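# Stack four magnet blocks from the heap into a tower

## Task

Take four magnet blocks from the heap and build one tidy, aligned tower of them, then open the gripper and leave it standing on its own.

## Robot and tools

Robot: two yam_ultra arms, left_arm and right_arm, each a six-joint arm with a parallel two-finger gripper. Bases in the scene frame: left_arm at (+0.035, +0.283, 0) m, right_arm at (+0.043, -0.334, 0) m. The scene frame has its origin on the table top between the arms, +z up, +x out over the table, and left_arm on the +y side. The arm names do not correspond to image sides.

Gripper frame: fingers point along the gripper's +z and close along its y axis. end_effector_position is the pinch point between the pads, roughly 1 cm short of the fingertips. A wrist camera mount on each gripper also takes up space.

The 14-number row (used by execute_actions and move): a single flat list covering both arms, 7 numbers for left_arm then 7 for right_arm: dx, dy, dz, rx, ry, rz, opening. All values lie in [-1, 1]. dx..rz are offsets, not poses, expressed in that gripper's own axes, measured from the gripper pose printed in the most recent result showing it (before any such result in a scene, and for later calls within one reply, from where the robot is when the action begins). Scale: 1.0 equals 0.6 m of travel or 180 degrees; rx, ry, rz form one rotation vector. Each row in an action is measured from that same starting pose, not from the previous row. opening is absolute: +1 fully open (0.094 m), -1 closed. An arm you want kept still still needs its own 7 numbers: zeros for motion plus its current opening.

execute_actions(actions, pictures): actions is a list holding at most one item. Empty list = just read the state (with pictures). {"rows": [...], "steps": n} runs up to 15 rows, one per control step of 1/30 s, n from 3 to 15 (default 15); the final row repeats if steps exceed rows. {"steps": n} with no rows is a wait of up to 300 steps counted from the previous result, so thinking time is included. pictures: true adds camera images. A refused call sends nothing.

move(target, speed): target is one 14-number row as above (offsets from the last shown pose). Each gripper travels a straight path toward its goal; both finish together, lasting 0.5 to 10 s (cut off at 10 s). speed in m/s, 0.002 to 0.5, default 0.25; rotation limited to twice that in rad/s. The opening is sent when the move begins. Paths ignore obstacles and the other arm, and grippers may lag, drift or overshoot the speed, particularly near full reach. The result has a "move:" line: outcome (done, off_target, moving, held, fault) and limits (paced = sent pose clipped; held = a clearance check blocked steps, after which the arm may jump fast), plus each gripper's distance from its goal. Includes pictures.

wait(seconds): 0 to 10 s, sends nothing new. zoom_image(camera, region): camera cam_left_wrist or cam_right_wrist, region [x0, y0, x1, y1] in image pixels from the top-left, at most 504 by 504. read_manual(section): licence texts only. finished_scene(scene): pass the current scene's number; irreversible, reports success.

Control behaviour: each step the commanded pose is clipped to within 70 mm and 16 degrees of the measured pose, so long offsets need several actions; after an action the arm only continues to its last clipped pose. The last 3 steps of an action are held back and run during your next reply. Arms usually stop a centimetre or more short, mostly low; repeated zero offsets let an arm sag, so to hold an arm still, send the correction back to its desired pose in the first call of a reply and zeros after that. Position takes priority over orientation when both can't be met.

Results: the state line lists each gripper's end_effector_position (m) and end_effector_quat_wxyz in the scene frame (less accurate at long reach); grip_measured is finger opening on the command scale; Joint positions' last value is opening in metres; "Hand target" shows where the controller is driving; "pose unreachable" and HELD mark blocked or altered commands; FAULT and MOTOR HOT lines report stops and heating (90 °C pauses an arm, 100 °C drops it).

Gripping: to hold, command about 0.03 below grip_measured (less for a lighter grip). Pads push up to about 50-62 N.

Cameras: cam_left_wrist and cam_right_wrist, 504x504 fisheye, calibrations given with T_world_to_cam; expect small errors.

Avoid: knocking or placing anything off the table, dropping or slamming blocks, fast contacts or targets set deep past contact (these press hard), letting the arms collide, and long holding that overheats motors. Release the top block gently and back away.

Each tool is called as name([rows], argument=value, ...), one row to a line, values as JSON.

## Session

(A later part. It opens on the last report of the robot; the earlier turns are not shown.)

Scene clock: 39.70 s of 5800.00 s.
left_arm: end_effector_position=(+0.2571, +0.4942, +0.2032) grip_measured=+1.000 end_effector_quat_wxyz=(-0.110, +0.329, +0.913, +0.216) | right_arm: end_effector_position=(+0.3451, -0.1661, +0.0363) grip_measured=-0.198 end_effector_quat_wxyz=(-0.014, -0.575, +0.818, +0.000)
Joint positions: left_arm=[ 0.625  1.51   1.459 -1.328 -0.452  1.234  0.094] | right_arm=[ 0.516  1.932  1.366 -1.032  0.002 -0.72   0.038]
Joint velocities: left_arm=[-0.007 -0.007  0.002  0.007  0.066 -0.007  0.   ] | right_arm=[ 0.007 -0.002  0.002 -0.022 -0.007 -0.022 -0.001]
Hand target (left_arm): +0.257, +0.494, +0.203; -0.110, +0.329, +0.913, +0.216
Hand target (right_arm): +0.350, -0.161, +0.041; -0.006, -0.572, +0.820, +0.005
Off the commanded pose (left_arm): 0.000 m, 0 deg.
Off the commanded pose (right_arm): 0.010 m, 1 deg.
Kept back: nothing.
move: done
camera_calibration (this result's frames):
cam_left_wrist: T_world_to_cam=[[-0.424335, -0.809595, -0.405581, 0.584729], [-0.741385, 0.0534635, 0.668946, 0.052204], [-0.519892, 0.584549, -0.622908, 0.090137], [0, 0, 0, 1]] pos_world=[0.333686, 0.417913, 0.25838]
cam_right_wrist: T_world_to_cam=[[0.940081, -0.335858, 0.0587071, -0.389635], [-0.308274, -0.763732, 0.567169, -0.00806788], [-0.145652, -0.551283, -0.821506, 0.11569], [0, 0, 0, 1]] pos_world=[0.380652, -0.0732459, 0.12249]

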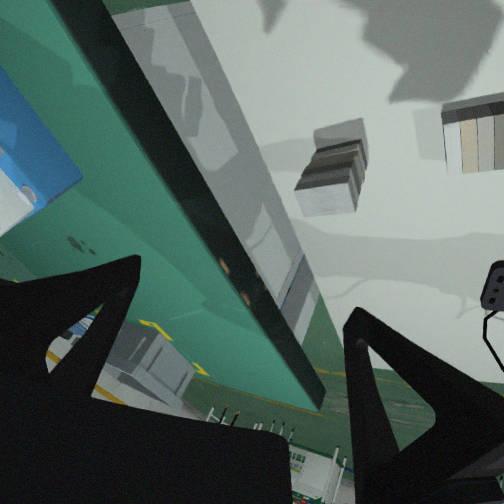

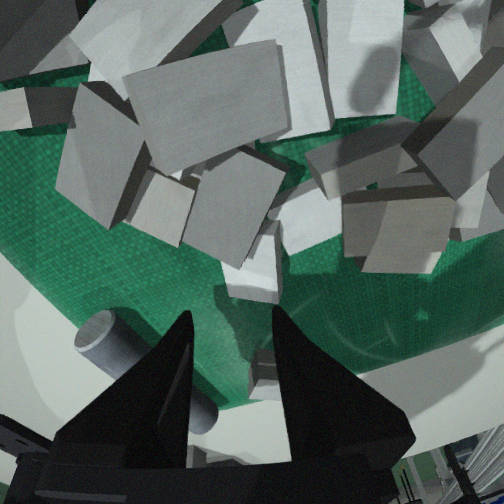

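move(target=[0,0,0,0,0,0,1,-0.014,-0.02,0.01,0.006,-0.006,0.015,-0.2], speed=0.12)

move(target=[0,0,0,0,0,0,1,-0.004,0,0.028,0,0,0,-0.2], speed=0.1)

Scene clock: 40.63 s of 5800.00 s.
left_arm: end_effector_position=(+0.2571, +0.4942, +0.2032) grip_measured=+1.000 end_effector_quat_wxyz=(-0.110, +0.329, +0.913, +0.216) | right_arm: end_effector_position=(+0.3478, -0.1654, +0.0280) grip_measured=-0.198 end_effector_quat_wxyz=(-0.017, -0.563, +0.826, -0.001)
Joint positions: left_arm=[ 0.625  1.51   1.459 -1.328 -0.452  1.234  0.094] | right_arm=[ 0.516  1.958  1.366 -1.013  0.006 -0.69   0.038]
Joint velocities: left_arm=[-0.002 -0.012 -0.002 -0.007  0.007 -0.037  0.   ] | right_arm=[-0.017  0.007 -0.002 -0.081  0.007 -0.066 -0.001]
Hand target (left_arm): +0.257, +0.494, +0.203; -0.110, +0.329, +0.913, +0.216
Hand target (right_arm): +0.359, -0.163, +0.030; -0.001, -0.556, +0.831, -0.002
Off the commanded pose (left_arm): 0.000 m, 0 deg.
Off the commanded pose (right_arm): 0.012 m, 2 deg.
Kept back: nothing.
move: off_target (right_arm)
camera_calibration (this result's frames):
cam_left_wrist: T_world_to_cam=[[-0.424335, -0.809595, -0.405581, 0.584729], [-0.741385, 0.0534635, 0.668946, 0.052204], [-0.519892, 0.584549, -0.622908, 0.090137], [0, 0, 0, 1]] pos_world=[0.333686, 0.417913, 0.25838]
cam_right_wrist: T_world_to_cam=[[0.930018, -0.362802, 0.0586524, -0.392359], [-0.328926, -0.750516, 0.573178, 0.00722516], [-0.163931, -0.552358, -0.817329, 0.115642], [0, 0, 0, 1]] pos_world=[0.386235, -0.0730501, 0.113389]

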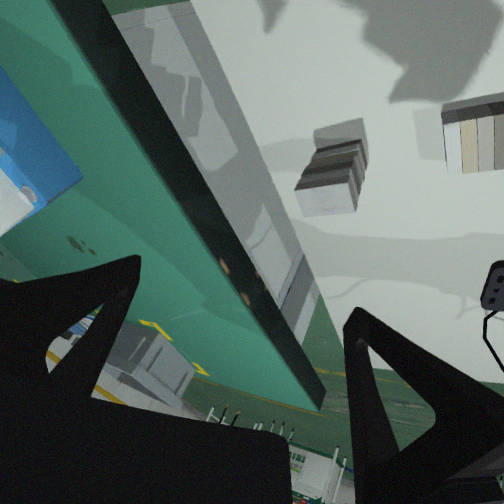

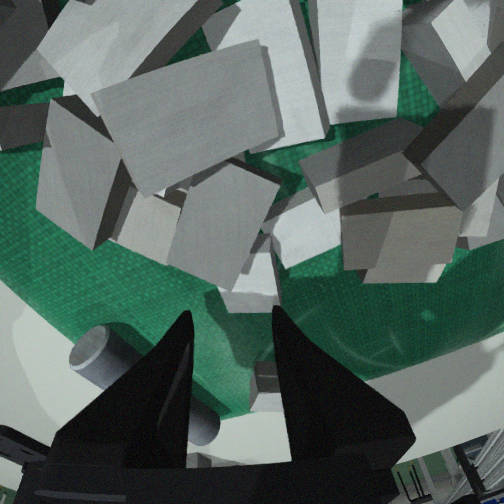

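Scene clock: 41.33 s of 5800.00 s.
left_arm: end_effector_position=(+0.2571, +0.4942, +0.2032) grip_measured=+1.000 end_effector_quat_wxyz=(-0.110, +0.329, +0.913, +0.216) | right_arm: end_effector_position=(+0.3500, -0.1644, +0.0219) grip_measured=-0.198 end_effector_quat_wxyz=(-0.014, -0.563, +0.826, -0.002)
Joint positions: left_arm=[ 0.625  1.51   1.459 -1.328 -0.452  1.234  0.094] | right_arm=[ 0.516  1.969  1.356 -0.985  0.007 -0.69   0.038]
Joint velocities: left_arm=[-0.007  0.012  0.017 -0.051 -0.022  0.022  0.   ] | right_arm=[-0.017 -0.017 -0.022  0.022  0.095 -0.007 -0.   ]
Hand target (left_arm): +0.257, +0.494, +0.203; -0.110, +0.329, +0.913, +0.216
Hand target (right_arm): +0.348, -0.164, +0.011; -0.017, -0.563, +0.826, -0.001
Off the commanded pose (left_arm): 0.000 m, 0 deg.
Off the commanded pose (right_arm): 0.011 m, 0 deg.
Kept back: nothing.
move: off_target (right_arm)
camera_calibration (this result's frames):
cam_left_wrist: T_world_to_cam=[[-0.424335, -0.809595, -0.405581, 0.584729], [-0.741385, 0.0534635, 0.668946, 0.052204], [-0.519892, 0.584549, -0.622908, 0.090137], [0, 0, 0, 1]] pos_world=[0.333686, 0.417913, 0.25838]
cam_right_wrist: T_world_to_cam=[[0.92965, -0.362901, 0.0636642, -0.393734], [-0.332458, -0.751753, 0.569509, 0.0133003], [-0.158816, -0.550609, -0.819516, 0.110197], [0, 0, 0, 1]] pos_world=[0.387958, -0.0722129, 0.1078]

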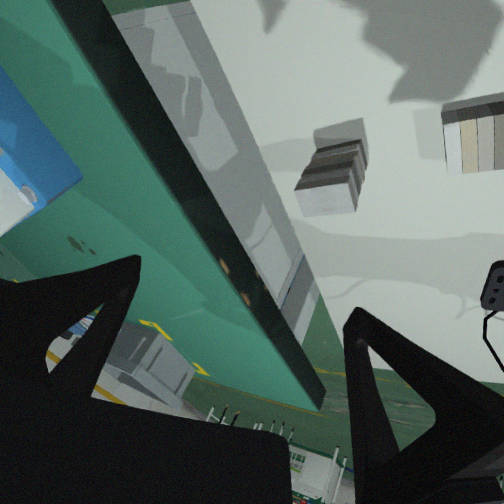

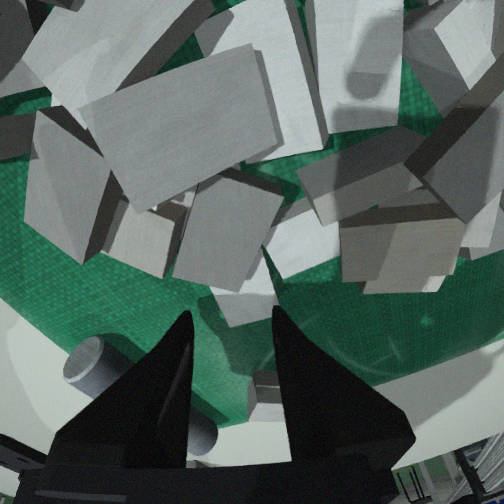

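move(target=[0,0,0,0,0,0,1,-0.005,-0.022,-0.025,0,0,0,-0.05], speed=0.12)

move(target=[0,0,0,0,0,0,1,-0.004,-0.008,0.028,0.005,-0.008,0,-0.05], speed=0.1)

Scene clock: 42.47 s of 5800.00 s.
left_arm: end_effector_position=(+0.2571, +0.4942, +0.2032) grip_measured=+1.000 end_effector_quat_wxyz=(-0.110, +0.329, +0.913, +0.216) | right_arm: end_effector_position=(+0.3559, -0.1652, +0.0335) grip_measured=-0.052 end_effector_quat_wxyz=(-0.019, -0.564, +0.826, +0.000)
Joint positions: left_arm=[ 0.625  1.51   1.459 -1.328 -0.452  1.234  0.094] | right_arm=[ 0.504  1.98   1.421 -1.049  0.003 -0.705  0.045]
Joint velocities: left_arm=[-0.012  0.002  0.022 -0.022 -0.125 -0.051  0.   ] | right_arm=[ 0.012 -0.007 -0.002  0.007 -0.037 -0.007 -0.   ]
Hand target (left_arm): +0.257, +0.494, +0.203; -0.110, +0.329, +0.913, +0.216
Hand target (right_arm): +0.363, -0.166, +0.037; -0.013, -0.563, +0.826, -0.002
Off the commanded pose (left_arm): 0.000 m, 0 deg.
Off the commanded pose (right_arm): 0.008 m, 1 deg.
Kept back: nothing.
move: done
camera_calibration (this result's frames):
cam_left_wrist: T_world_to_cam=[[-0.424335, -0.809595, -0.405581, 0.584729], [-0.741385, 0.0534635, 0.668946, 0.052204], [-0.519892, 0.584549, -0.622908, 0.090137], [0, 0, 0, 1]] pos_world=[0.333686, 0.417913, 0.25838]
cam_right_wrist: T_world_to_cam=[[0.931073, -0.360862, 0.0536831, -0.400097], [-0.324554, -0.752056, 0.573652, 0.00502938], [-0.166637, -0.551535, -0.817338, 0.122745], [0, 0, 0, 1]] pos_world=[0.394606, -0.0728991, 0.118918]

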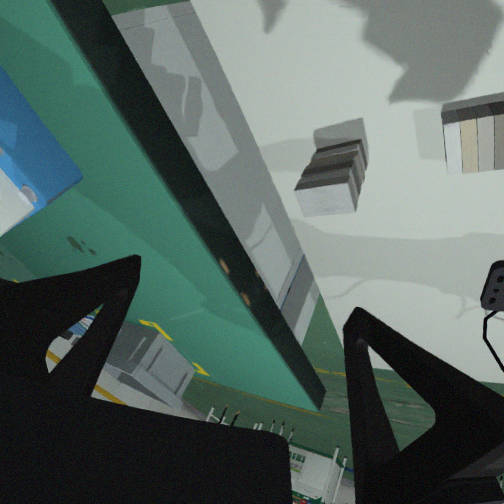

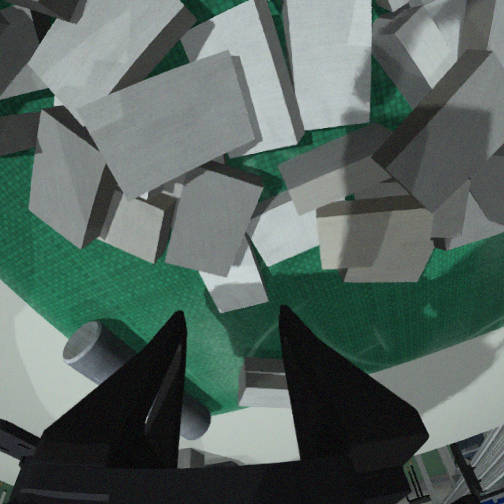

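Scene clock: 43.37 s of 5800.00 s.
left_arm: end_effector_position=(+0.2571, +0.4942, +0.2032) grip_measured=+1.000 end_effector_quat_wxyz=(-0.110, +0.329, +0.913, +0.216) | right_arm: end_effector_position=(+0.3608, -0.1626, +0.0230) grip_measured=-0.052 end_effector_quat_wxyz=(-0.000, -0.565, +0.825, -0.002)
Joint positions: left_arm=[ 0.625  1.51   1.459 -1.328 -0.452  1.234  0.094] | right_arm=[ 0.504  1.98   1.377 -0.968  0.003 -0.707  0.045]
Joint velocities: left_arm=[ 0.002 -0.007 -0.017 -0.022  0.066 -0.125  0.   ] | right_arm=[-0.012 -0.012 -0.007  0.022  0.007  0.051  0.001]
Hand target (left_arm): +0.257, +0.494, +0.203; -0.110, +0.329, +0.913, +0.216
Hand target (right_arm): +0.361, -0.165, +0.017; -0.004, -0.564, +0.826, +0.001
Off the commanded pose (left_arm): 0.000 m, 0 deg.
Off the commanded pose (right_arm): 0.007 m, 1 deg.
Kept back: nothing.
move: done
camera_calibration (this result's frames):
cam_left_wrist: T_world_to_cam=[[-0.424335, -0.809595, -0.405581, 0.584729], [-0.741385, 0.0534635, 0.668946, 0.052204], [-0.519892, 0.584549, -0.622908, 0.090137], [0, 0, 0, 1]] pos_world=[0.333686, 0.417913, 0.25838]
cam_right_wrist: T_world_to_cam=[[0.929897, -0.359532, 0.0776393, -0.403034], [-0.340813, -0.762819, 0.549503, 0.0192886], [-0.138339, -0.537441, -0.831877, 0.108826], [0, 0, 0, 1]] pos_world=[0.396409, -0.0717021, 0.111222]

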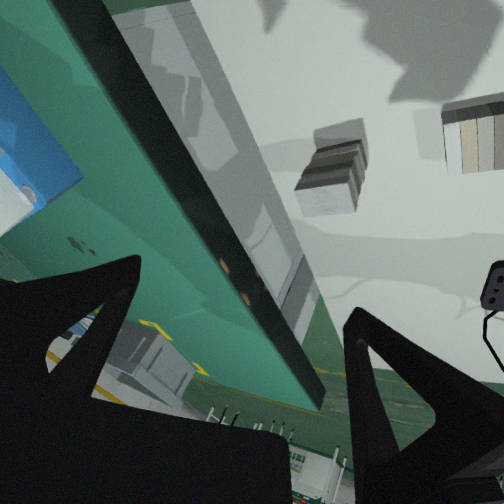

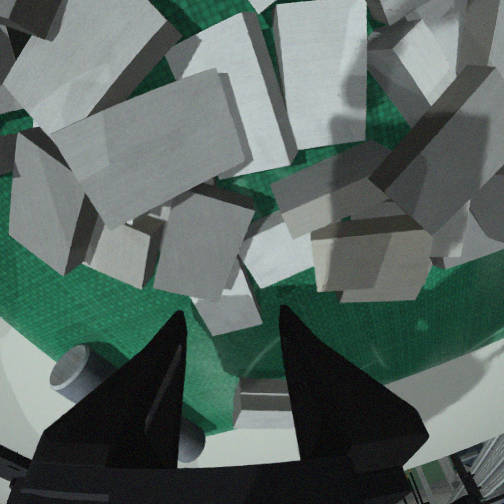

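move(target=[0,0,0,0,0,0,1,-0.01,0.004,0.022,0,0,-0.09,-0.05], speed=0.1)

Scene clock: 45.40 s of 5800.00 s.
left_arm: end_effector_position=(+0.2571, +0.4942, +0.2032) grip_measured=+1.000 end_effector_quat_wxyz=(-0.110, +0.329, +0.913, +0.216) | right_arm: end_effector_position=(+0.3654, -0.1601, +0.0147) grip_measured=-0.052 end_effector_quat_wxyz=(+0.003, -0.667, +0.745, -0.002)
Joint positions: left_arm=[ 0.625  1.51   1.459 -1.328 -0.452  1.234  0.094] | right_arm=[ 0.504  2.004  1.377 -0.937  0.003 -0.967  0.045]
Joint velocities: left_arm=[-0.007 -0.022  0.007  0.007 -0.081 -0.022  0.   ] | right_arm=[-0.022  0.002 -0.007  0.081  0.022  0.007 -0.   ]
Hand target (left_arm): +0.257, +0.494, +0.203; -0.110, +0.329, +0.913, +0.216
Hand target (right_arm): +0.361, -0.156, +0.010; -0.001, -0.676, +0.737, -0.002
Off the commanded pose (left_arm): 0.000 m, 0 deg.
Off the commanded pose (right_arm): 0.008 m, 1 deg.
Kept back: nothing.
move: done
camera_calibration (this result's frames):
cam_left_wrist: T_world_to_cam=[[-0.424335, -0.809595, -0.405581, 0.584729], [-0.741385, 0.0534635, 0.668946, 0.052204], [-0.519892, 0.584549, -0.622908, 0.090137], [0, 0, 0, 1]] pos_world=[0.333686, 0.417913, 0.25838]
cam_right_wrist: T_world_to_cam=[[0.9906, -0.109191, 0.0823951, -0.387953], [-0.136534, -0.826145, 0.546666, -0.0573899], [0.00837939, -0.552777, -0.833287, 0.0477977], [0, 0, 0, 1]] pos_world=[0.37607, -0.0633518, 0.103168]

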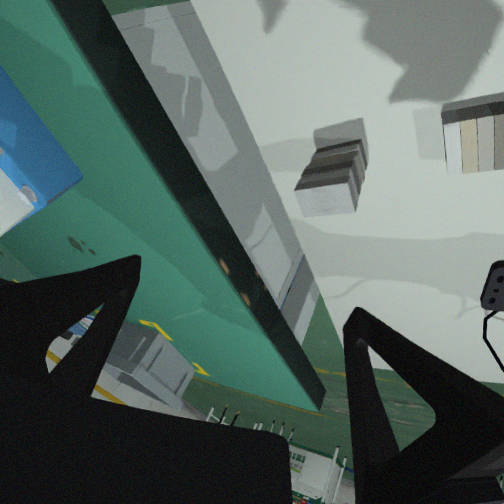

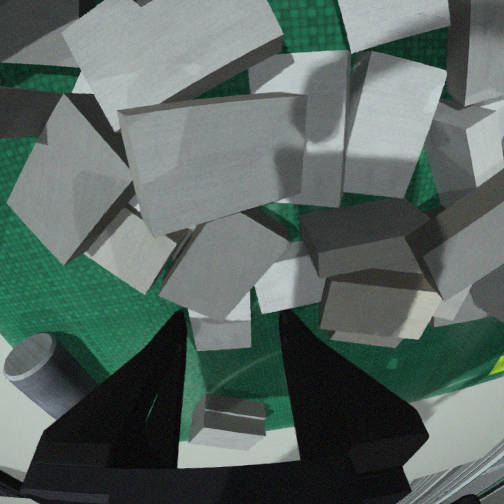

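Close, and slide out.

move(target=[0,0,0,0,0,0,1,0,0.01,0.008,0,0,0,-0.52], speed=0.1)

move(target=[0,0,0,0,0,0,1,0.055,0,-0.004,0,0,0,-0.52], speed=0.06)

Scene clock: 46.33 s of 5800.00 s.
left_arm: end_effector_position=(+0.2571, +0.4942, +0.2032) grip_measured=+1.000 end_effector_quat_wxyz=(-0.110, +0.329, +0.913, +0.216) | right_arm: end_effector_position=(+0.3650, -0.1605, +0.0138) grip_measured=-0.475 end_effector_quat_wxyz=(+0.004, -0.667, +0.745, -0.003)
Joint positions: left_arm=[ 0.625  1.51   1.459 -1.328 -0.452  1.234  0.094] | right_arm=[ 0.504  2.001  1.369 -0.929  0.004 -0.966  0.025]
Joint velocities: left_arm=[ 0.012 -0.012  0.002 -0.022 -0.037 -0.095  0.   ] | right_arm=[-0.012 -0.027 -0.002  0.007  0.022 -0.051 -0.001]
Hand target (left_arm): +0.257, +0.494, +0.203; -0.110, +0.329, +0.913, +0.216
Hand target (right_arm): +0.360, -0.160, +0.010; +0.002, -0.667, +0.745, -0.002
Off the commanded pose (left_arm): 0.000 m, 0 deg.
Off the commanded pose (right_arm): 0.007 m, 0 deg.
Kept back: nothing.
move: done
camera_calibration (this result's frames):
cam_left_wrist: T_world_to_cam=[[-0.424335, -0.809595, -0.405581, 0.584729], [-0.741385, 0.0534635, 0.668946, 0.052204], [-0.519892, 0.584549, -0.622908, 0.090137], [0, 0, 0, 1]] pos_world=[0.333686, 0.417913, 0.25838]
cam_right_wrist: T_world_to_cam=[[0.99026, -0.110018, 0.0853284, -0.387536], [-0.138834, -0.826466, 0.5456, -0.0565014], [0.010495, -0.552132, -0.83369, 0.0462036], [0, 0, 0, 1]] pos_world=[0.375432, -0.063822, 0.102414]

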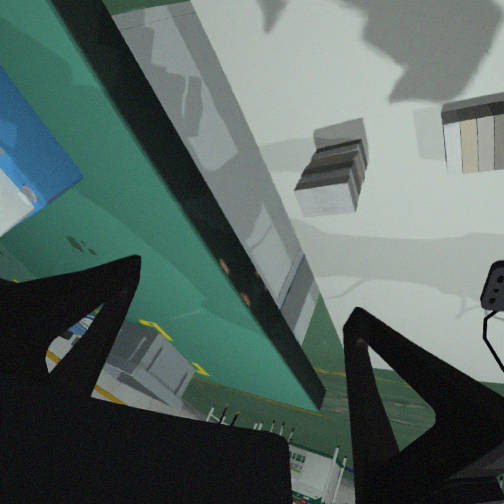

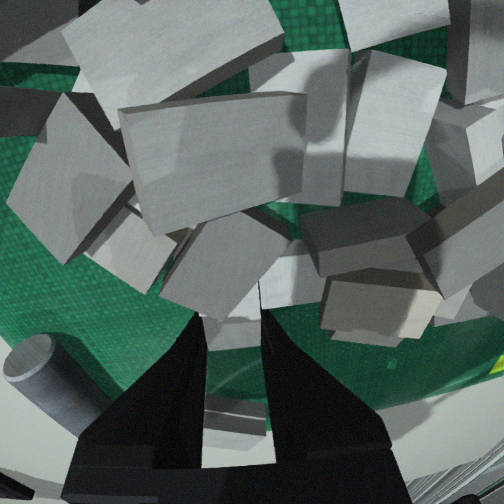

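Scene clock: 47.20 s of 5800.00 s.
left_arm: end_effector_position=(+0.2571, +0.4942, +0.2032) grip_measured=+1.000 end_effector_quat_wxyz=(-0.110, +0.329, +0.913, +0.216) | right_arm: end_effector_position=(+0.3616, -0.1892, +0.0139) grip_measured=-0.475 end_effector_quat_wxyz=(-0.000, -0.666, +0.746, -0.002)
Joint positions: left_arm=[ 0.625  1.51   1.459 -1.328 -0.452  1.234  0.094] | right_arm=[ 0.436  1.953  1.3   -0.917  0.003 -1.033  0.025]
Joint velocities: left_arm=[-0.002 -0.002  0.002 -0.007  0.037  0.066  0.   ] | right_arm=[-0.002 -0.002  0.012 -0.037  0.022 -0.022 -0.001]
Hand target (left_arm): +0.257, +0.494, +0.203; -0.110, +0.329, +0.913, +0.216
Hand target (right_arm): +0.361, -0.193, +0.016; +0.005, -0.667, +0.745, -0.003
Off the commanded pose (left_arm): 0.000 m, 0 deg.
Off the commanded pose (right_arm): 0.005 m, 1 deg.
Kept back: nothing.
move: done
camera_calibration (this result's frames):
cam_left_wrist: T_world_to_cam=[[-0.424335, -0.809595, -0.405581, 0.584729], [-0.741385, 0.0534635, 0.668946, 0.052204], [-0.519892, 0.584549, -0.622908, 0.090137], [0, 0, 0, 1]] pos_world=[0.333686, 0.417913, 0.25838]
cam_right_wrist: T_world_to_cam=[[0.990793, -0.110827, 0.0777565, -0.387572], [-0.135347, -0.824134, 0.549985, -0.0816157], [0.0031287, -0.555446, -0.831547, 0.0324832], [0, 0, 0, 1]] pos_world=[0.372856, -0.0921731, 0.102035]

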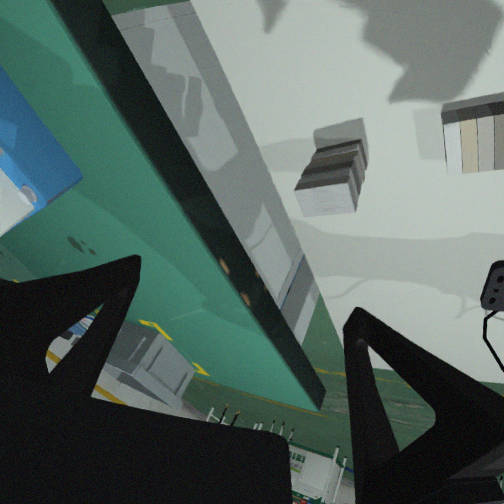

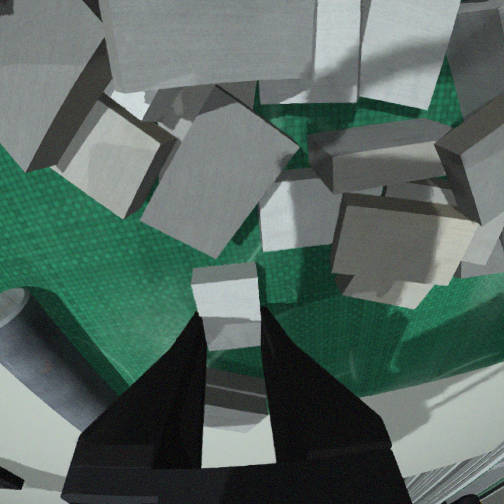

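move(target=[0,0,0,0,0,0,1,0,0,-0.085,0,0,0,-0.52])

move(target=[0,0,0,0,0,0,1,0.085,0.008,-0.015,0,0,0.637,-0.52], speed=0.5)

Scene clock: 48.47 s of 5800.00 s.
left_arm: end_effector_position=(+0.2571, +0.4942, +0.2032) grip_measured=+1.000 end_effector_quat_wxyz=(-0.110, +0.329, +0.913, +0.216) | right_arm: end_effector_position=(+0.3551, -0.1921, +0.0528) grip_measured=-0.475 end_effector_quat_wxyz=(-0.016, -0.667, +0.745, +0.003)
Joint positions: left_arm=[ 0.625  1.51   1.459 -1.328 -0.452  1.234  0.094] | right_arm=[ 0.436  1.908  1.4   -1.095  0.003 -1.035  0.025]
Joint velocities: left_arm=[-0.007 -0.017 -0.012  0.037  0.037 -0.037  0.   ] | right_arm=[ 0.012 -0.007 -0.007 -0.051 -0.022 -0.007  0.   ]
Hand target (left_arm): +0.257, +0.494, +0.203; -0.110, +0.329, +0.913, +0.216
Hand target (right_arm): +0.360, -0.189, +0.065; -0.000, -0.666, +0.746, -0.002
Off the commanded pose (left_arm): 0.000 m, 0 deg.
Off the commanded pose (right_arm): 0.014 m, 2 deg.
Kept back: nothing.
move: off_target (right_arm)
camera_calibration (this result's frames):
cam_left_wrist: T_world_to_cam=[[-0.424335, -0.809595, -0.405581, 0.584729], [-0.741385, 0.0534635, 0.668946, 0.052204], [-0.519892, 0.584549, -0.622908, 0.090137], [0, 0, 0, 1]] pos_world=[0.333686, 0.417913, 0.25838]
cam_right_wrist: T_world_to_cam=[[0.99293, -0.107703, 0.0499072, -0.383245], [-0.116999, -0.81697, 0.564687, -0.112183], [-0.0200457, -0.566534, -0.823795, 0.068902], [0, 0, 0, 1]] pos_world=[0.368791, -0.0938913, 0.139236]

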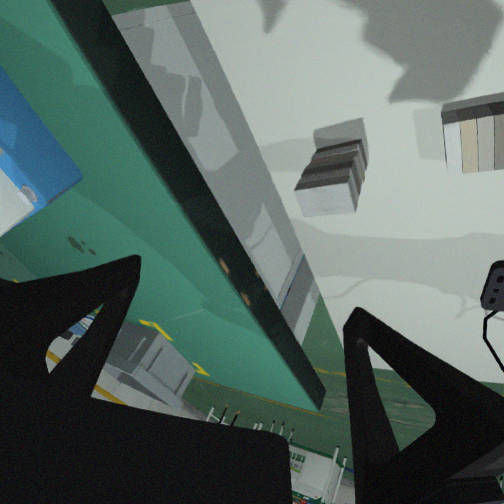

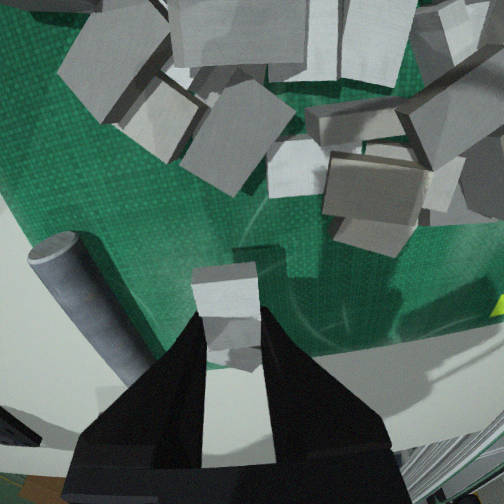

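Scene clock: 51.20 s of 5800.00 s.
left_arm: end_effector_position=(+0.2571, +0.4942, +0.2032) grip_measured=+1.000 end_effector_quat_wxyz=(-0.110, +0.329, +0.913, +0.216) | right_arm: end_effector_position=(+0.3458, -0.2375, +0.0563) grip_measured=-0.472 end_effector_quat_wxyz=(-0.018, +0.258, +0.966, -0.013)
Joint positions: left_arm=[ 0.625  1.51   1.459 -1.328 -0.452  1.234  0.094] | right_arm=[ 0.318  1.824  1.304 -1.095  0.003  0.829  0.025]
Joint velocities: left_arm=[ 0.002 -0.007  0.007 -0.022  0.022 -0.066  0.   ] | right_arm=[-0.007 -0.002 -0.002  0.007 -0.007 -0.095  0.   ]
Hand target (left_arm): +0.257, +0.494, +0.203; -0.110, +0.329, +0.913, +0.216
Hand target (right_arm): +0.345, -0.241, +0.063; -0.011, +0.267, +0.964, -0.010
Off the commanded pose (left_arm): 0.000 m, 0 deg.
Off the commanded pose (right_arm): 0.008 m, 1 deg.
Kept back: nothing.
move: done
camera_calibration (this result's frames):
cam_left_wrist: T_world_to_cam=[[-0.424335, -0.809595, -0.405581, 0.584729], [-0.741385, 0.0534635, 0.668946, 0.052204], [-0.519892, 0.584549, -0.622908, 0.090137], [0, 0, 0, 1]] pos_world=[0.333686, 0.417913, 0.25838]
cam_right_wrist: T_world_to_cam=[[-0.493107, -0.862984, 0.110019, -0.0479111], [-0.680456, 0.461389, 0.569298, 0.345861], [-0.542056, 0.205862, -0.814737, 0.409389], [0, 0, 0, 1]] pos_world=[0.433629, -0.2852, 0.141918]

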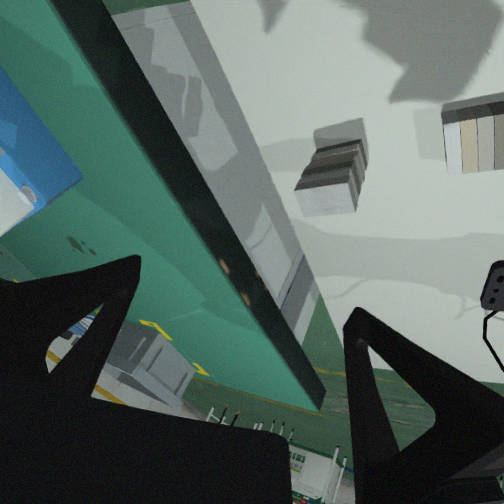

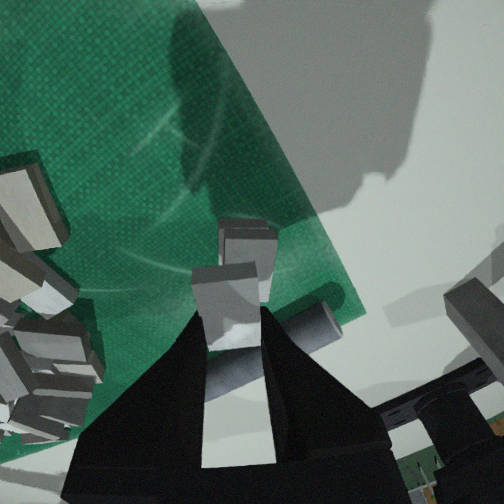

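move(target=[0,0,0,0,0,0,1,0,-0.018,0.024,-0.01,-0.01,0.035,-0.52], speed=0.12)

zoom_image(camera="cam_right_wrist", region=[150,210,320,380])

Scene clock: 52.43 s of 5800.00 s.
left_arm: end_effector_position=(+0.2571, +0.4942, +0.2032) grip_measured=+1.000 end_effector_quat_wxyz=(-0.110, +0.329, +0.913, +0.216) | right_arm: end_effector_position=(+0.3373, -0.2440, +0.0365) grip_measured=-0.471 end_effector_quat_wxyz=(-0.011, +0.302, +0.953, -0.010)
Joint positions: left_arm=[ 0.625  1.51   1.459 -1.328 -0.452  1.234  0.094] | right_arm=[ 0.306  1.798  1.189 -0.991  0.003  0.91   0.025]
Joint velocities: left_arm=[ 0.002 -0.002 -0.002  0.081 -0.081  0.081  0.   ] | right_arm=[-0.002 -0.002  0.022  0.022 -0.037  0.066  0.   ]
Hand target (left_arm): +0.257, +0.494, +0.203; -0.110, +0.329, +0.913, +0.216
Hand target (right_arm): +0.340, -0.247, +0.042; +0.002, +0.310, +0.951, -0.003
Off the commanded pose (left_arm): 0.000 m, 0 deg.
Off the commanded pose (right_arm): 0.007 m, 2 deg.
Kept back: nothing.
move: done
camera_calibration (this result's frames):
cam_left_wrist: T_world_to_cam=[[-0.424335, -0.809595, -0.405581, 0.584729], [-0.741385, 0.0534635, 0.668946, 0.052204], [-0.519892, 0.584549, -0.622908, 0.090137], [0, 0, 0, 1]] pos_world=[0.333686, 0.417913, 0.25838]
cam_right_wrist: T_world_to_cam=[[-0.571863, -0.81421, 0.100177, -0.0167736], [-0.644133, 0.521282, 0.559783, 0.357039], [-0.508001, 0.255592, -0.822562, 0.390873], [0, 0, 0, 1]] pos_world=[0.418952, -0.299679, 0.123333]

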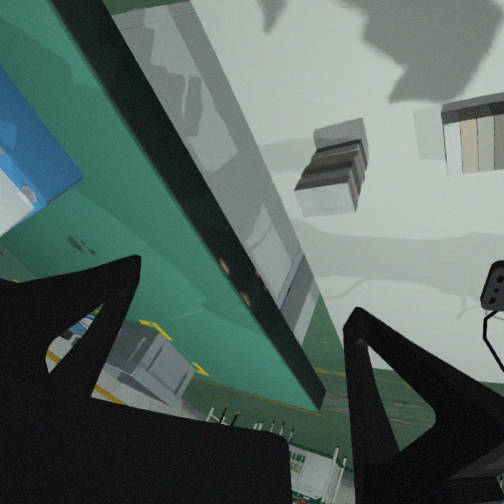

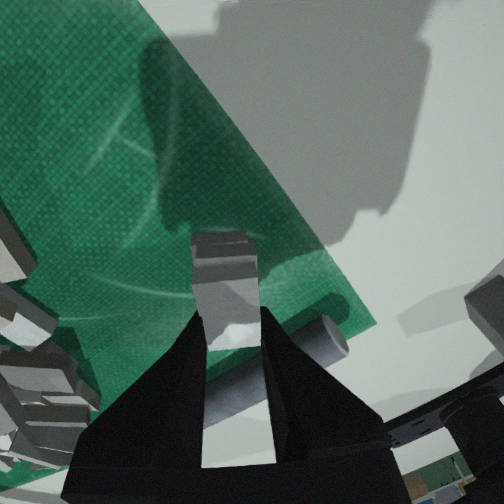

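Region (150, 210, 320, 380) of cam_right_wrist's 504x504 image, scaled by 2.965, with more detail than that image has.

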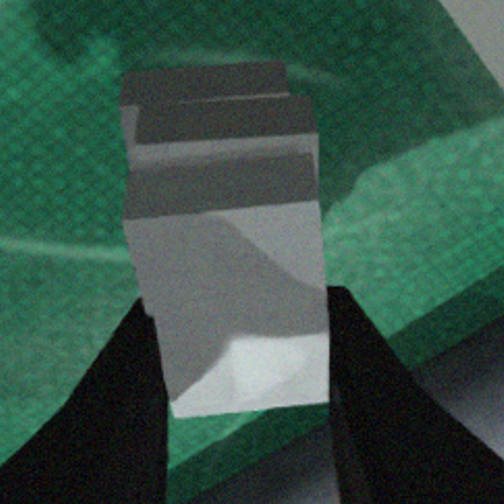

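Move −x ~3 mm while descending.

move(target=[0,0,0,0,0,0,1,-0.014,0.003,0.008,0,0,0,-0.52], speed=0.08)

zoom_image(camera="cam_right_wrist", region=[150,210,320,380])

Scene clock: 53.37 s of 5800.00 s.
left_arm: end_effector_position=(+0.2571, +0.4942, +0.2032) grip_measured=+1.000 end_effector_quat_wxyz=(-0.110, +0.329, +0.913, +0.216) | right_arm: end_effector_position=(+0.3372, -0.2443, +0.0342) grip_measured=-0.471 end_effector_quat_wxyz=(-0.016, +0.300, +0.954, -0.008)
Joint positions: left_arm=[ 0.625  1.51   1.459 -1.328 -0.452  1.234  0.094] | right_arm=[ 0.301  1.806  1.189 -0.989 -0.004  0.9    0.025]
Joint velocities: left_arm=[ 0.022 -0.017  0.002 -0.037 -0.051  0.007  0.   ] | right_arm=[ 0.012 -0.002  0.002 -0.007  0.022 -0.007 -0.   ]
Hand target (left_arm): +0.257, +0.494, +0.203; -0.110, +0.329, +0.913, +0.216
Hand target (right_arm): +0.345, -0.248, +0.032; -0.011, +0.302, +0.953, -0.009
Off the commanded pose (left_arm): 0.000 m, 0 deg.
Off the commanded pose (right_arm): 0.009 m, 1 deg.
Kept back: nothing.
move: done
camera_calibration (this result's frames):
cam_left_wrist: T_world_to_cam=[[-0.424335, -0.809595, -0.405581, 0.584729], [-0.741385, 0.0534635, 0.668946, 0.052204], [-0.519892, 0.584549, -0.622908, 0.090137], [0, 0, 0, 1]] pos_world=[0.333686, 0.417913, 0.25838]
cam_right_wrist: T_world_to_cam=[[-0.56752, -0.817229, 0.100284, -0.0190375], [-0.641861, 0.515409, 0.567775, 0.355931], [-0.51569, 0.257855, -0.817053, 0.391937], [0, 0, 0, 1]] pos_world=[0.419772, -0.300071, 0.120054]

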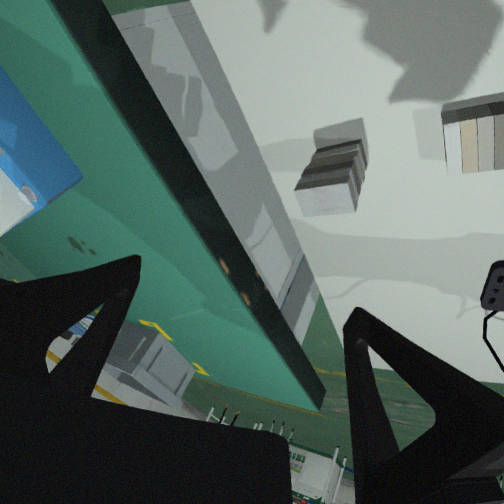

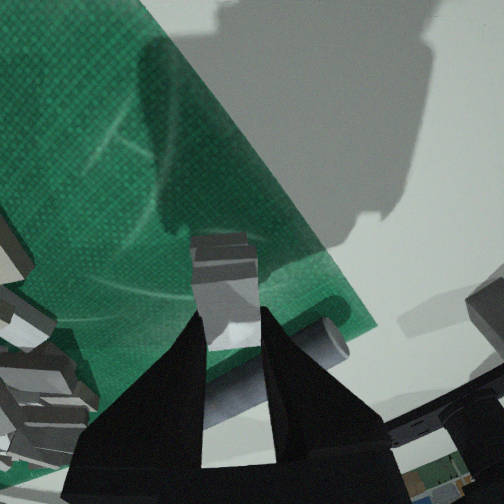

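Region (150, 210, 320, 380) of cam_right_wrist's 504x504 image, scaled by 2.965, with more detail than that image has.

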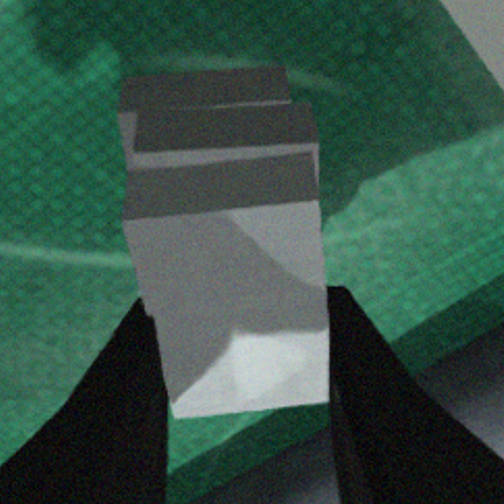

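Release, centre, go low, squeeze width.

move(target=[0,0,0,0,0,0,1,0,0,0,0,0,0,-0.15])

move(target=[0,0,0,0,0,0,1,-0.022,0.003,0.03,-0.006,-0.01,0,-0.15], speed=0.1)

execute_actions([
  {"rows":[[0,0,0,0,0,0,1,0,0,0,0,0,0,-0.22],[0,0,0,0,0,0,1,0,0,0,0,0,0,-0.27],[0,0,0,0,0,0,1,0,0,0,0,0,0,-0.31],[0,0,0,0,0,0,1,0,0,0,0,0,0,-0.34],[0,0,0,0,0,0,1,0,0,0,0,0,0,-0.37],[0,0,0,0,0,0,1,0,0,0,0,0,0,-0.39],[0,0,0,0,0,0,1,0,0,0,0,0,0,-0.41],[0,0,0,0,0,0,1,0,0,0,0,0,0,-0.43],[0,0,0,0,0,0,1,0,0,0,0,0,0,-0.45],[0,0,0,0,0,0,1,0,0,0,0,0,0,-0.47],[0,0,0,0,0,0,1,0,0,0,0,0,0,-0.49],[0,0,0,0,0,0,1,0,0,0,0,0,0,-0.5]],"steps":15},
])

move(target=[0,0,0,0,0,0,1,0,0,0,0,0,0,-0.1])

move(target=[0,0,0,0,0,0,1,0,0,-0.12,0,0,0,-0.1])

Scene clock: 55.30 s of 5800.00 s.
left_arm: end_effector_position=(+0.2571, +0.4942, +0.2032) grip_measured=+1.000 end_effector_quat_wxyz=(-0.110, +0.329, +0.913, +0.216) | right_arm: end_effector_position=(+0.3371, -0.2443, +0.0342) grip_measured=-0.152 end_effector_quat_wxyz=(-0.016, +0.300, +0.954, -0.008)
Joint positions: left_arm=[ 0.625  1.51   1.459 -1.328 -0.452  1.234  0.094] | right_arm=[ 0.301  1.806  1.189 -0.989 -0.004  0.9    0.04 ]
Joint velocities: left_arm=[ 0.002 -0.007 -0.012 -0.007 -0.022 -0.007  0.   ] | right_arm=[-0.012  0.007 -0.022 -0.066 -0.022 -0.022 -0.001]
Hand target (left_arm): +0.257, +0.494, +0.203; -0.110, +0.329, +0.913, +0.216
Hand target (right_arm): +0.337, -0.244, +0.034; -0.016, +0.300, +0.954, -0.008
Off the commanded pose (left_arm): 0.000 m, 0 deg.
Off the commanded pose (right_arm): 0.000 m, 0 deg.
Kept back: nothing.
move: done
camera_calibration (this result's frames):
cam_left_wrist: T_world_to_cam=[[-0.424335, -0.809595, -0.405581, 0.584729], [-0.741385, 0.0534635, 0.668946, 0.052204], [-0.519892, 0.584549, -0.622908, 0.090137], [0, 0, 0, 1]] pos_world=[0.333686, 0.417913, 0.25838]
cam_right_wrist: T_world_to_cam=[[-0.567172, -0.817436, 0.100571, -0.0192893], [-0.641848, 0.515219, 0.567961, 0.355828], [-0.516088, 0.25758, -0.816888, 0.391962], [0, 0, 0, 1]] pos_world=[0.419734, -0.300059, 0.120032]

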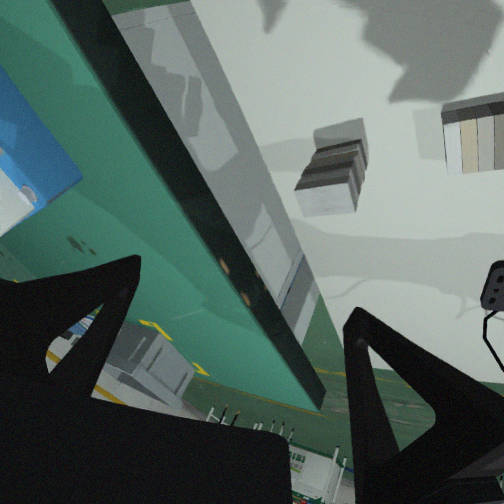

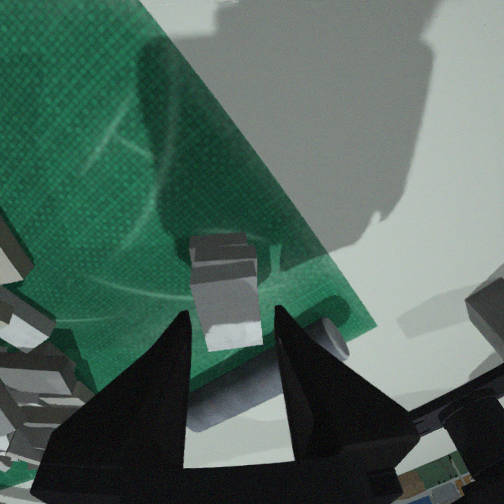

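Scene clock: 56.20 s of 5800.00 s.
left_arm: end_effector_position=(+0.2571, +0.4942, +0.2032) grip_measured=+1.000 end_effector_quat_wxyz=(-0.110, +0.329, +0.913, +0.216) | right_arm: end_effector_position=(+0.3475, -0.2453, +0.0192) grip_measured=-0.152 end_effector_quat_wxyz=(-0.002, +0.298, +0.955, +0.001)
Joint positions: left_arm=[ 0.625  1.51   1.459 -1.328 -0.452  1.234  0.094] | right_arm=[ 0.289  1.832  1.159 -0.898 -0.004  0.884  0.04 ]
Joint velocities: left_arm=[ 0.007  0.007 -0.017 -0.066 -0.007  0.022  0.   ] | right_arm=[-0.002 -0.012  0.012  0.037 -0.007 -0.022 -0.   ]
Hand target (left_arm): +0.257, +0.494, +0.203; -0.110, +0.329, +0.913, +0.216
Hand target (right_arm): +0.348, -0.251, +0.016; +0.002, +0.299, +0.954, -0.004
Off the commanded pose (left_arm): 0.000 m, 0 deg.
Off the commanded pose (right_arm): 0.006 m, 1 deg.
Kept back: nothing.
move: done
camera_calibration (this result's frames):
cam_left_wrist: T_world_to_cam=[[-0.424335, -0.809595, -0.405581, 0.584729], [-0.741385, 0.0534635, 0.668946, 0.052204], [-0.519892, 0.584549, -0.622908, 0.090137], [0, 0, 0, 1]] pos_world=[0.333686, 0.417913, 0.25838]
cam_right_wrist: T_world_to_cam=[[-0.566946, -0.820473, 0.0734582, -0.0129073], [-0.662437, 0.507108, 0.551379, 0.376983], [-0.489643, 0.26394, -0.831015, 0.378008], [0, 0, 0, 1]] pos_world=[0.427499, -0.301533, 0.107218]

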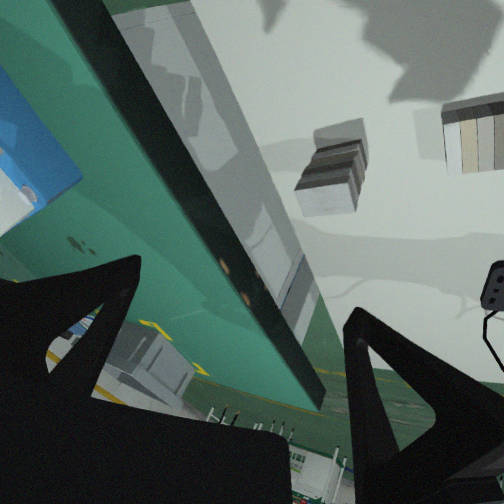

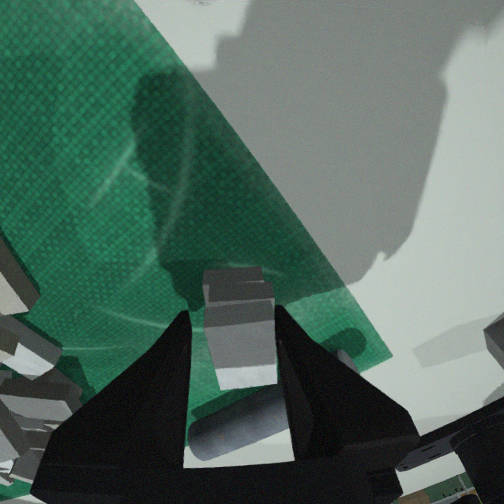

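Scene clock: 56.60 s of 5800.00 s.
left_arm: end_effector_position=(+0.2571, +0.4942, +0.2032) grip_measured=+1.000 end_effector_quat_wxyz=(-0.110, +0.329, +0.913, +0.216) | right_arm: end_effector_position=(+0.3475, -0.2451, +0.0192) grip_measured=-0.462 end_effector_quat_wxyz=(-0.002, +0.298, +0.955, +0.002)
Joint positions: left_arm=[ 0.625  1.51   1.459 -1.328 -0.452  1.234  0.094] | right_arm=[ 0.289  1.832  1.159 -0.898 -0.005  0.884  0.025]
Joint velocities: left_arm=[-0.007 -0.017 -0.007 -0.007  0.051 -0.037  0.   ] | right_arm=[ 0.012 -0.012 -0.002 -0.007 -0.022 -0.051 -0.   ]
Steps of this call (steps 1 to 12: the first 12 steps of this action). Readings (end_effector_position):
1: left_arm (+0.2571, +0.4942, +0.2032) | right_arm (+0.3476, -0.2452, +0.0192)
2: left_arm (+0.2571, +0.4942, +0.2032) | right_arm (+0.3475, -0.2453, +0.0192)
4: left_arm (+0.2571, +0.4942, +0.2032) | right_arm (+0.3474, -0.2453, +0.0192)
8: left_arm (+0.2571, +0.4942, +0.2032) | right_arm (+0.3475, -0.2452, +0.0192)
12: the state above

Scene clock: 57.33 s of 5800.00 s.
left_arm: end_effector_position=(+0.2571, +0.4942, +0.2032) grip_measured=+1.000 end_effector_quat_wxyz=(-0.110, +0.329, +0.913, +0.216) | right_arm: end_effector_position=(+0.3475, -0.2451, +0.0192) grip_measured=-0.102 end_effector_quat_wxyz=(-0.002, +0.298, +0.955, +0.002)
Joint positions: left_arm=[ 0.625  1.51   1.459 -1.328 -0.452  1.234  0.094] | right_arm=[ 0.289  1.832  1.159 -0.898 -0.005  0.884  0.042]
Joint velocities: left_arm=[ 0.002 -0.002 -0.032  0.022  0.007  0.066  0.   ] | right_arm=[ 0.007 -0.002  0.012 -0.007 -0.022 -0.037 -0.001]
Hand target (left_arm): +0.257, +0.494, +0.203; -0.110, +0.329, +0.913, +0.216
Hand target (right_arm): +0.347, -0.245, +0.019; -0.002, +0.298, +0.955, +0.002
Off your previous action's commanded pose (left_arm): 0.000 m, 0 deg at its last step (step 3 of this call).
Off your previous action's commanded pose (right_arm): 0.000 m, 0 deg at its last step (step 3 of this call).
Off the commanded pose (left_arm): 0.000 m, 0 deg.
Off the commanded pose (right_arm): 0.000 m, 0 deg.
Kept back: nothing.
move: done
camera_calibration (this result's frames):
cam_left_wrist: T_world_to_cam=[[-0.424335, -0.809595, -0.405581, 0.584729], [-0.741385, 0.0534635, 0.668946, 0.052204], [-0.519892, 0.584549, -0.622908, 0.090137], [0, 0, 0, 1]] pos_world=[0.333686, 0.417913, 0.25838]
cam_right_wrist: T_world_to_cam=[[-0.566931, -0.820527, 0.0729752, -0.0128302], [-0.662321, 0.506704, 0.55189, 0.376743], [-0.489817, 0.26455, -0.830718, 0.37816], [0, 0, 0, 1]] pos_world=[0.42748, -0.301467, 0.10716]

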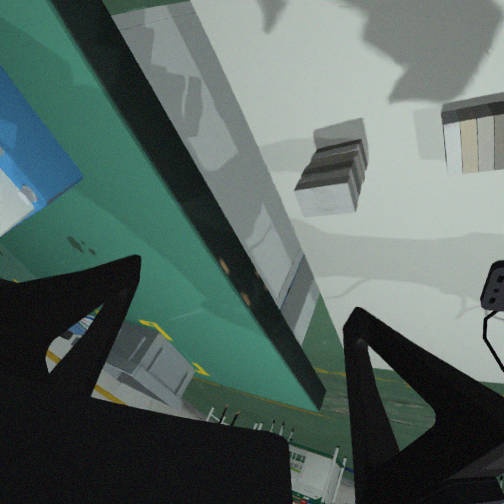

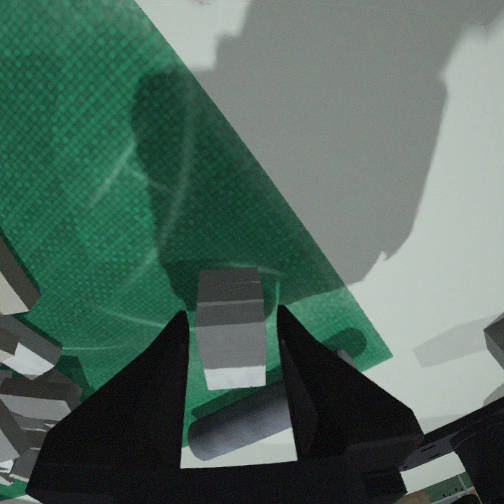

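Scene clock: 58.40 s of 5800.00 s.
left_arm: end_effector_position=(+0.2571, +0.4942, +0.2032) grip_measured=+1.000 end_effector_quat_wxyz=(-0.110, +0.329, +0.913, +0.216) | right_arm: end_effector_position=(+0.3428, -0.2465, +0.0826) grip_measured=-0.102 end_effector_quat_wxyz=(-0.011, +0.298, +0.954, -0.004)
Joint positions: left_arm=[ 0.625  1.51   1.459 -1.328 -0.452  1.234  0.094] | right_arm=[ 0.289  1.761  1.334 -1.167 -0.005  0.884  0.042]
Joint velocities: left_arm=[-0.027 -0.017  0.002  0.051 -0.007 -0.037  0.   ] | right_arm=[ 0.002 -0.002 -0.007  0.037  0.007  0.007 -0.   ]
Hand target (left_arm): +0.257, +0.494, +0.203; -0.110, +0.329, +0.913, +0.216
Hand target (right_arm): +0.347, -0.245, +0.091; -0.002, +0.298, +0.955, +0.002
Off the commanded pose (left_arm): 0.000 m, 0 deg.
Off the commanded pose (right_arm): 0.010 m, 1 deg.
Kept back: nothing.
move: done
camera_calibration (this result's frames):
cam_left_wrist: T_world_to_cam=[[-0.424335, -0.809595, -0.405581, 0.584729], [-0.741385, 0.0534635, 0.668946, 0.052204], [-0.519892, 0.584549, -0.622908, 0.090137], [0, 0, 0, 1]] pos_world=[0.333686, 0.417913, 0.25838]
cam_right_wrist: T_world_to_cam=[[-0.565197, -0.820031, 0.0900062, -0.0231168], [-0.650464, 0.510094, 0.562762, 0.33522], [-0.507394, 0.259526, -0.821704, 0.432855], [0, 0, 0, 1]] pos_world=[0.424611, -0.302287, 0.169111]

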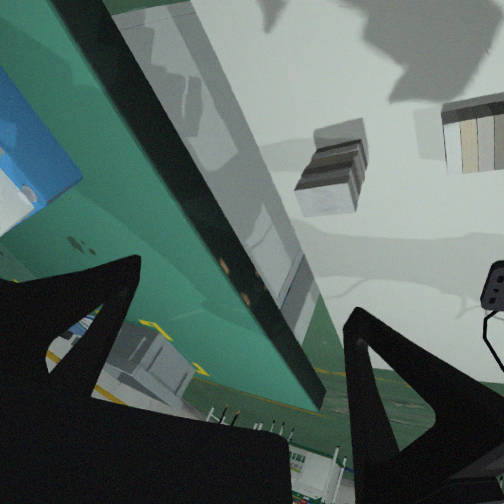

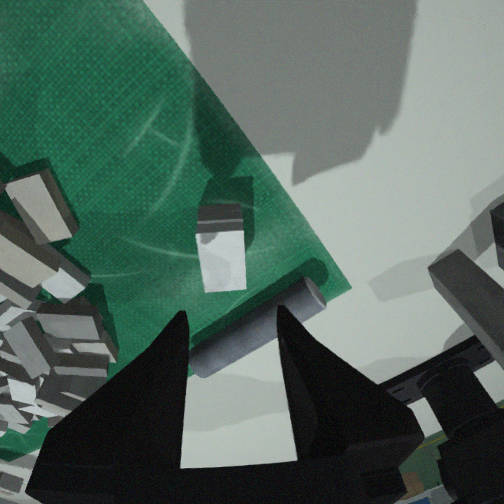

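move(target=[0,0,0,0,0,0,1,-0.012,0.22,0.025,0,-0.005,-0.113,-0.2], speed=0.3)

Scene clock: 59.93 s of 5800.00 s.
left_arm: end_effector_position=(+0.2571, +0.4942, +0.2032) grip_measured=+1.000 end_effector_quat_wxyz=(-0.110, +0.329, +0.913, +0.216) | right_arm: end_effector_position=(+0.4194, -0.1460, +0.0597) grip_measured=-0.198 end_effector_quat_wxyz=(-0.016, +0.130, +0.991, -0.007)
Joint positions: left_arm=[ 0.625  1.51   1.459 -1.328 -0.452  1.234  0.094] | right_arm=[ 0.469  2.212  1.883 -1.277 -0.005  0.72   0.038]
Joint velocities: left_arm=[-0.007  0.012  0.022 -0.066 -0.066  0.022  0.   ] | right_arm=[-0.017 -0.002  0.002  0.022 -0.022  0.022  0.   ]
Hand target (left_arm): +0.257, +0.494, +0.203; -0.110, +0.329, +0.913, +0.216
Hand target (right_arm): +0.425, -0.144, +0.066; -0.005, +0.125, +0.992, -0.006
Off the commanded pose (left_arm): 0.000 m, 0 deg.
Off the commanded pose (right_arm): 0.008 m, 1 deg.
Kept back: nothing.
move: done
camera_calibration (this result's frames):
cam_left_wrist: T_world_to_cam=[[-0.424335, -0.809595, -0.405581, 0.584729], [-0.741385, 0.0534635, 0.668946, 0.052204], [-0.519892, 0.584549, -0.622908, 0.090137], [0, 0, 0, 1]] pos_world=[0.333686, 0.417913, 0.25838]
cam_right_wrist: T_world_to_cam=[[-0.253739, -0.962692, 0.0940261, -0.0469828], [-0.778257, 0.260914, 0.571175, 0.363431], [-0.574398, 0.0717528, -0.815425, 0.427224], [0, 0, 0, 1]] pos_world=[0.516318, -0.170708, 0.145205]

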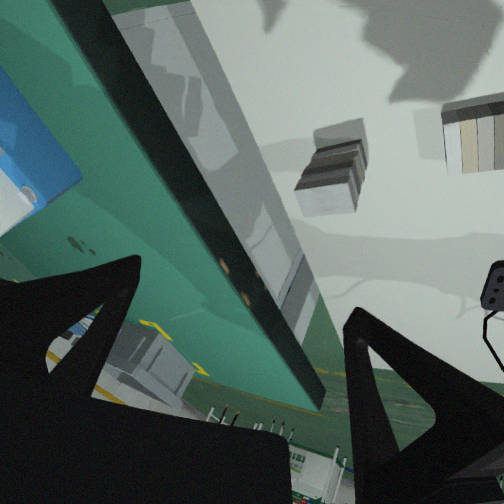

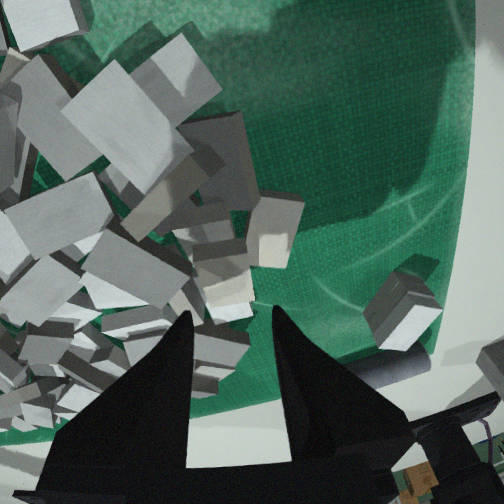

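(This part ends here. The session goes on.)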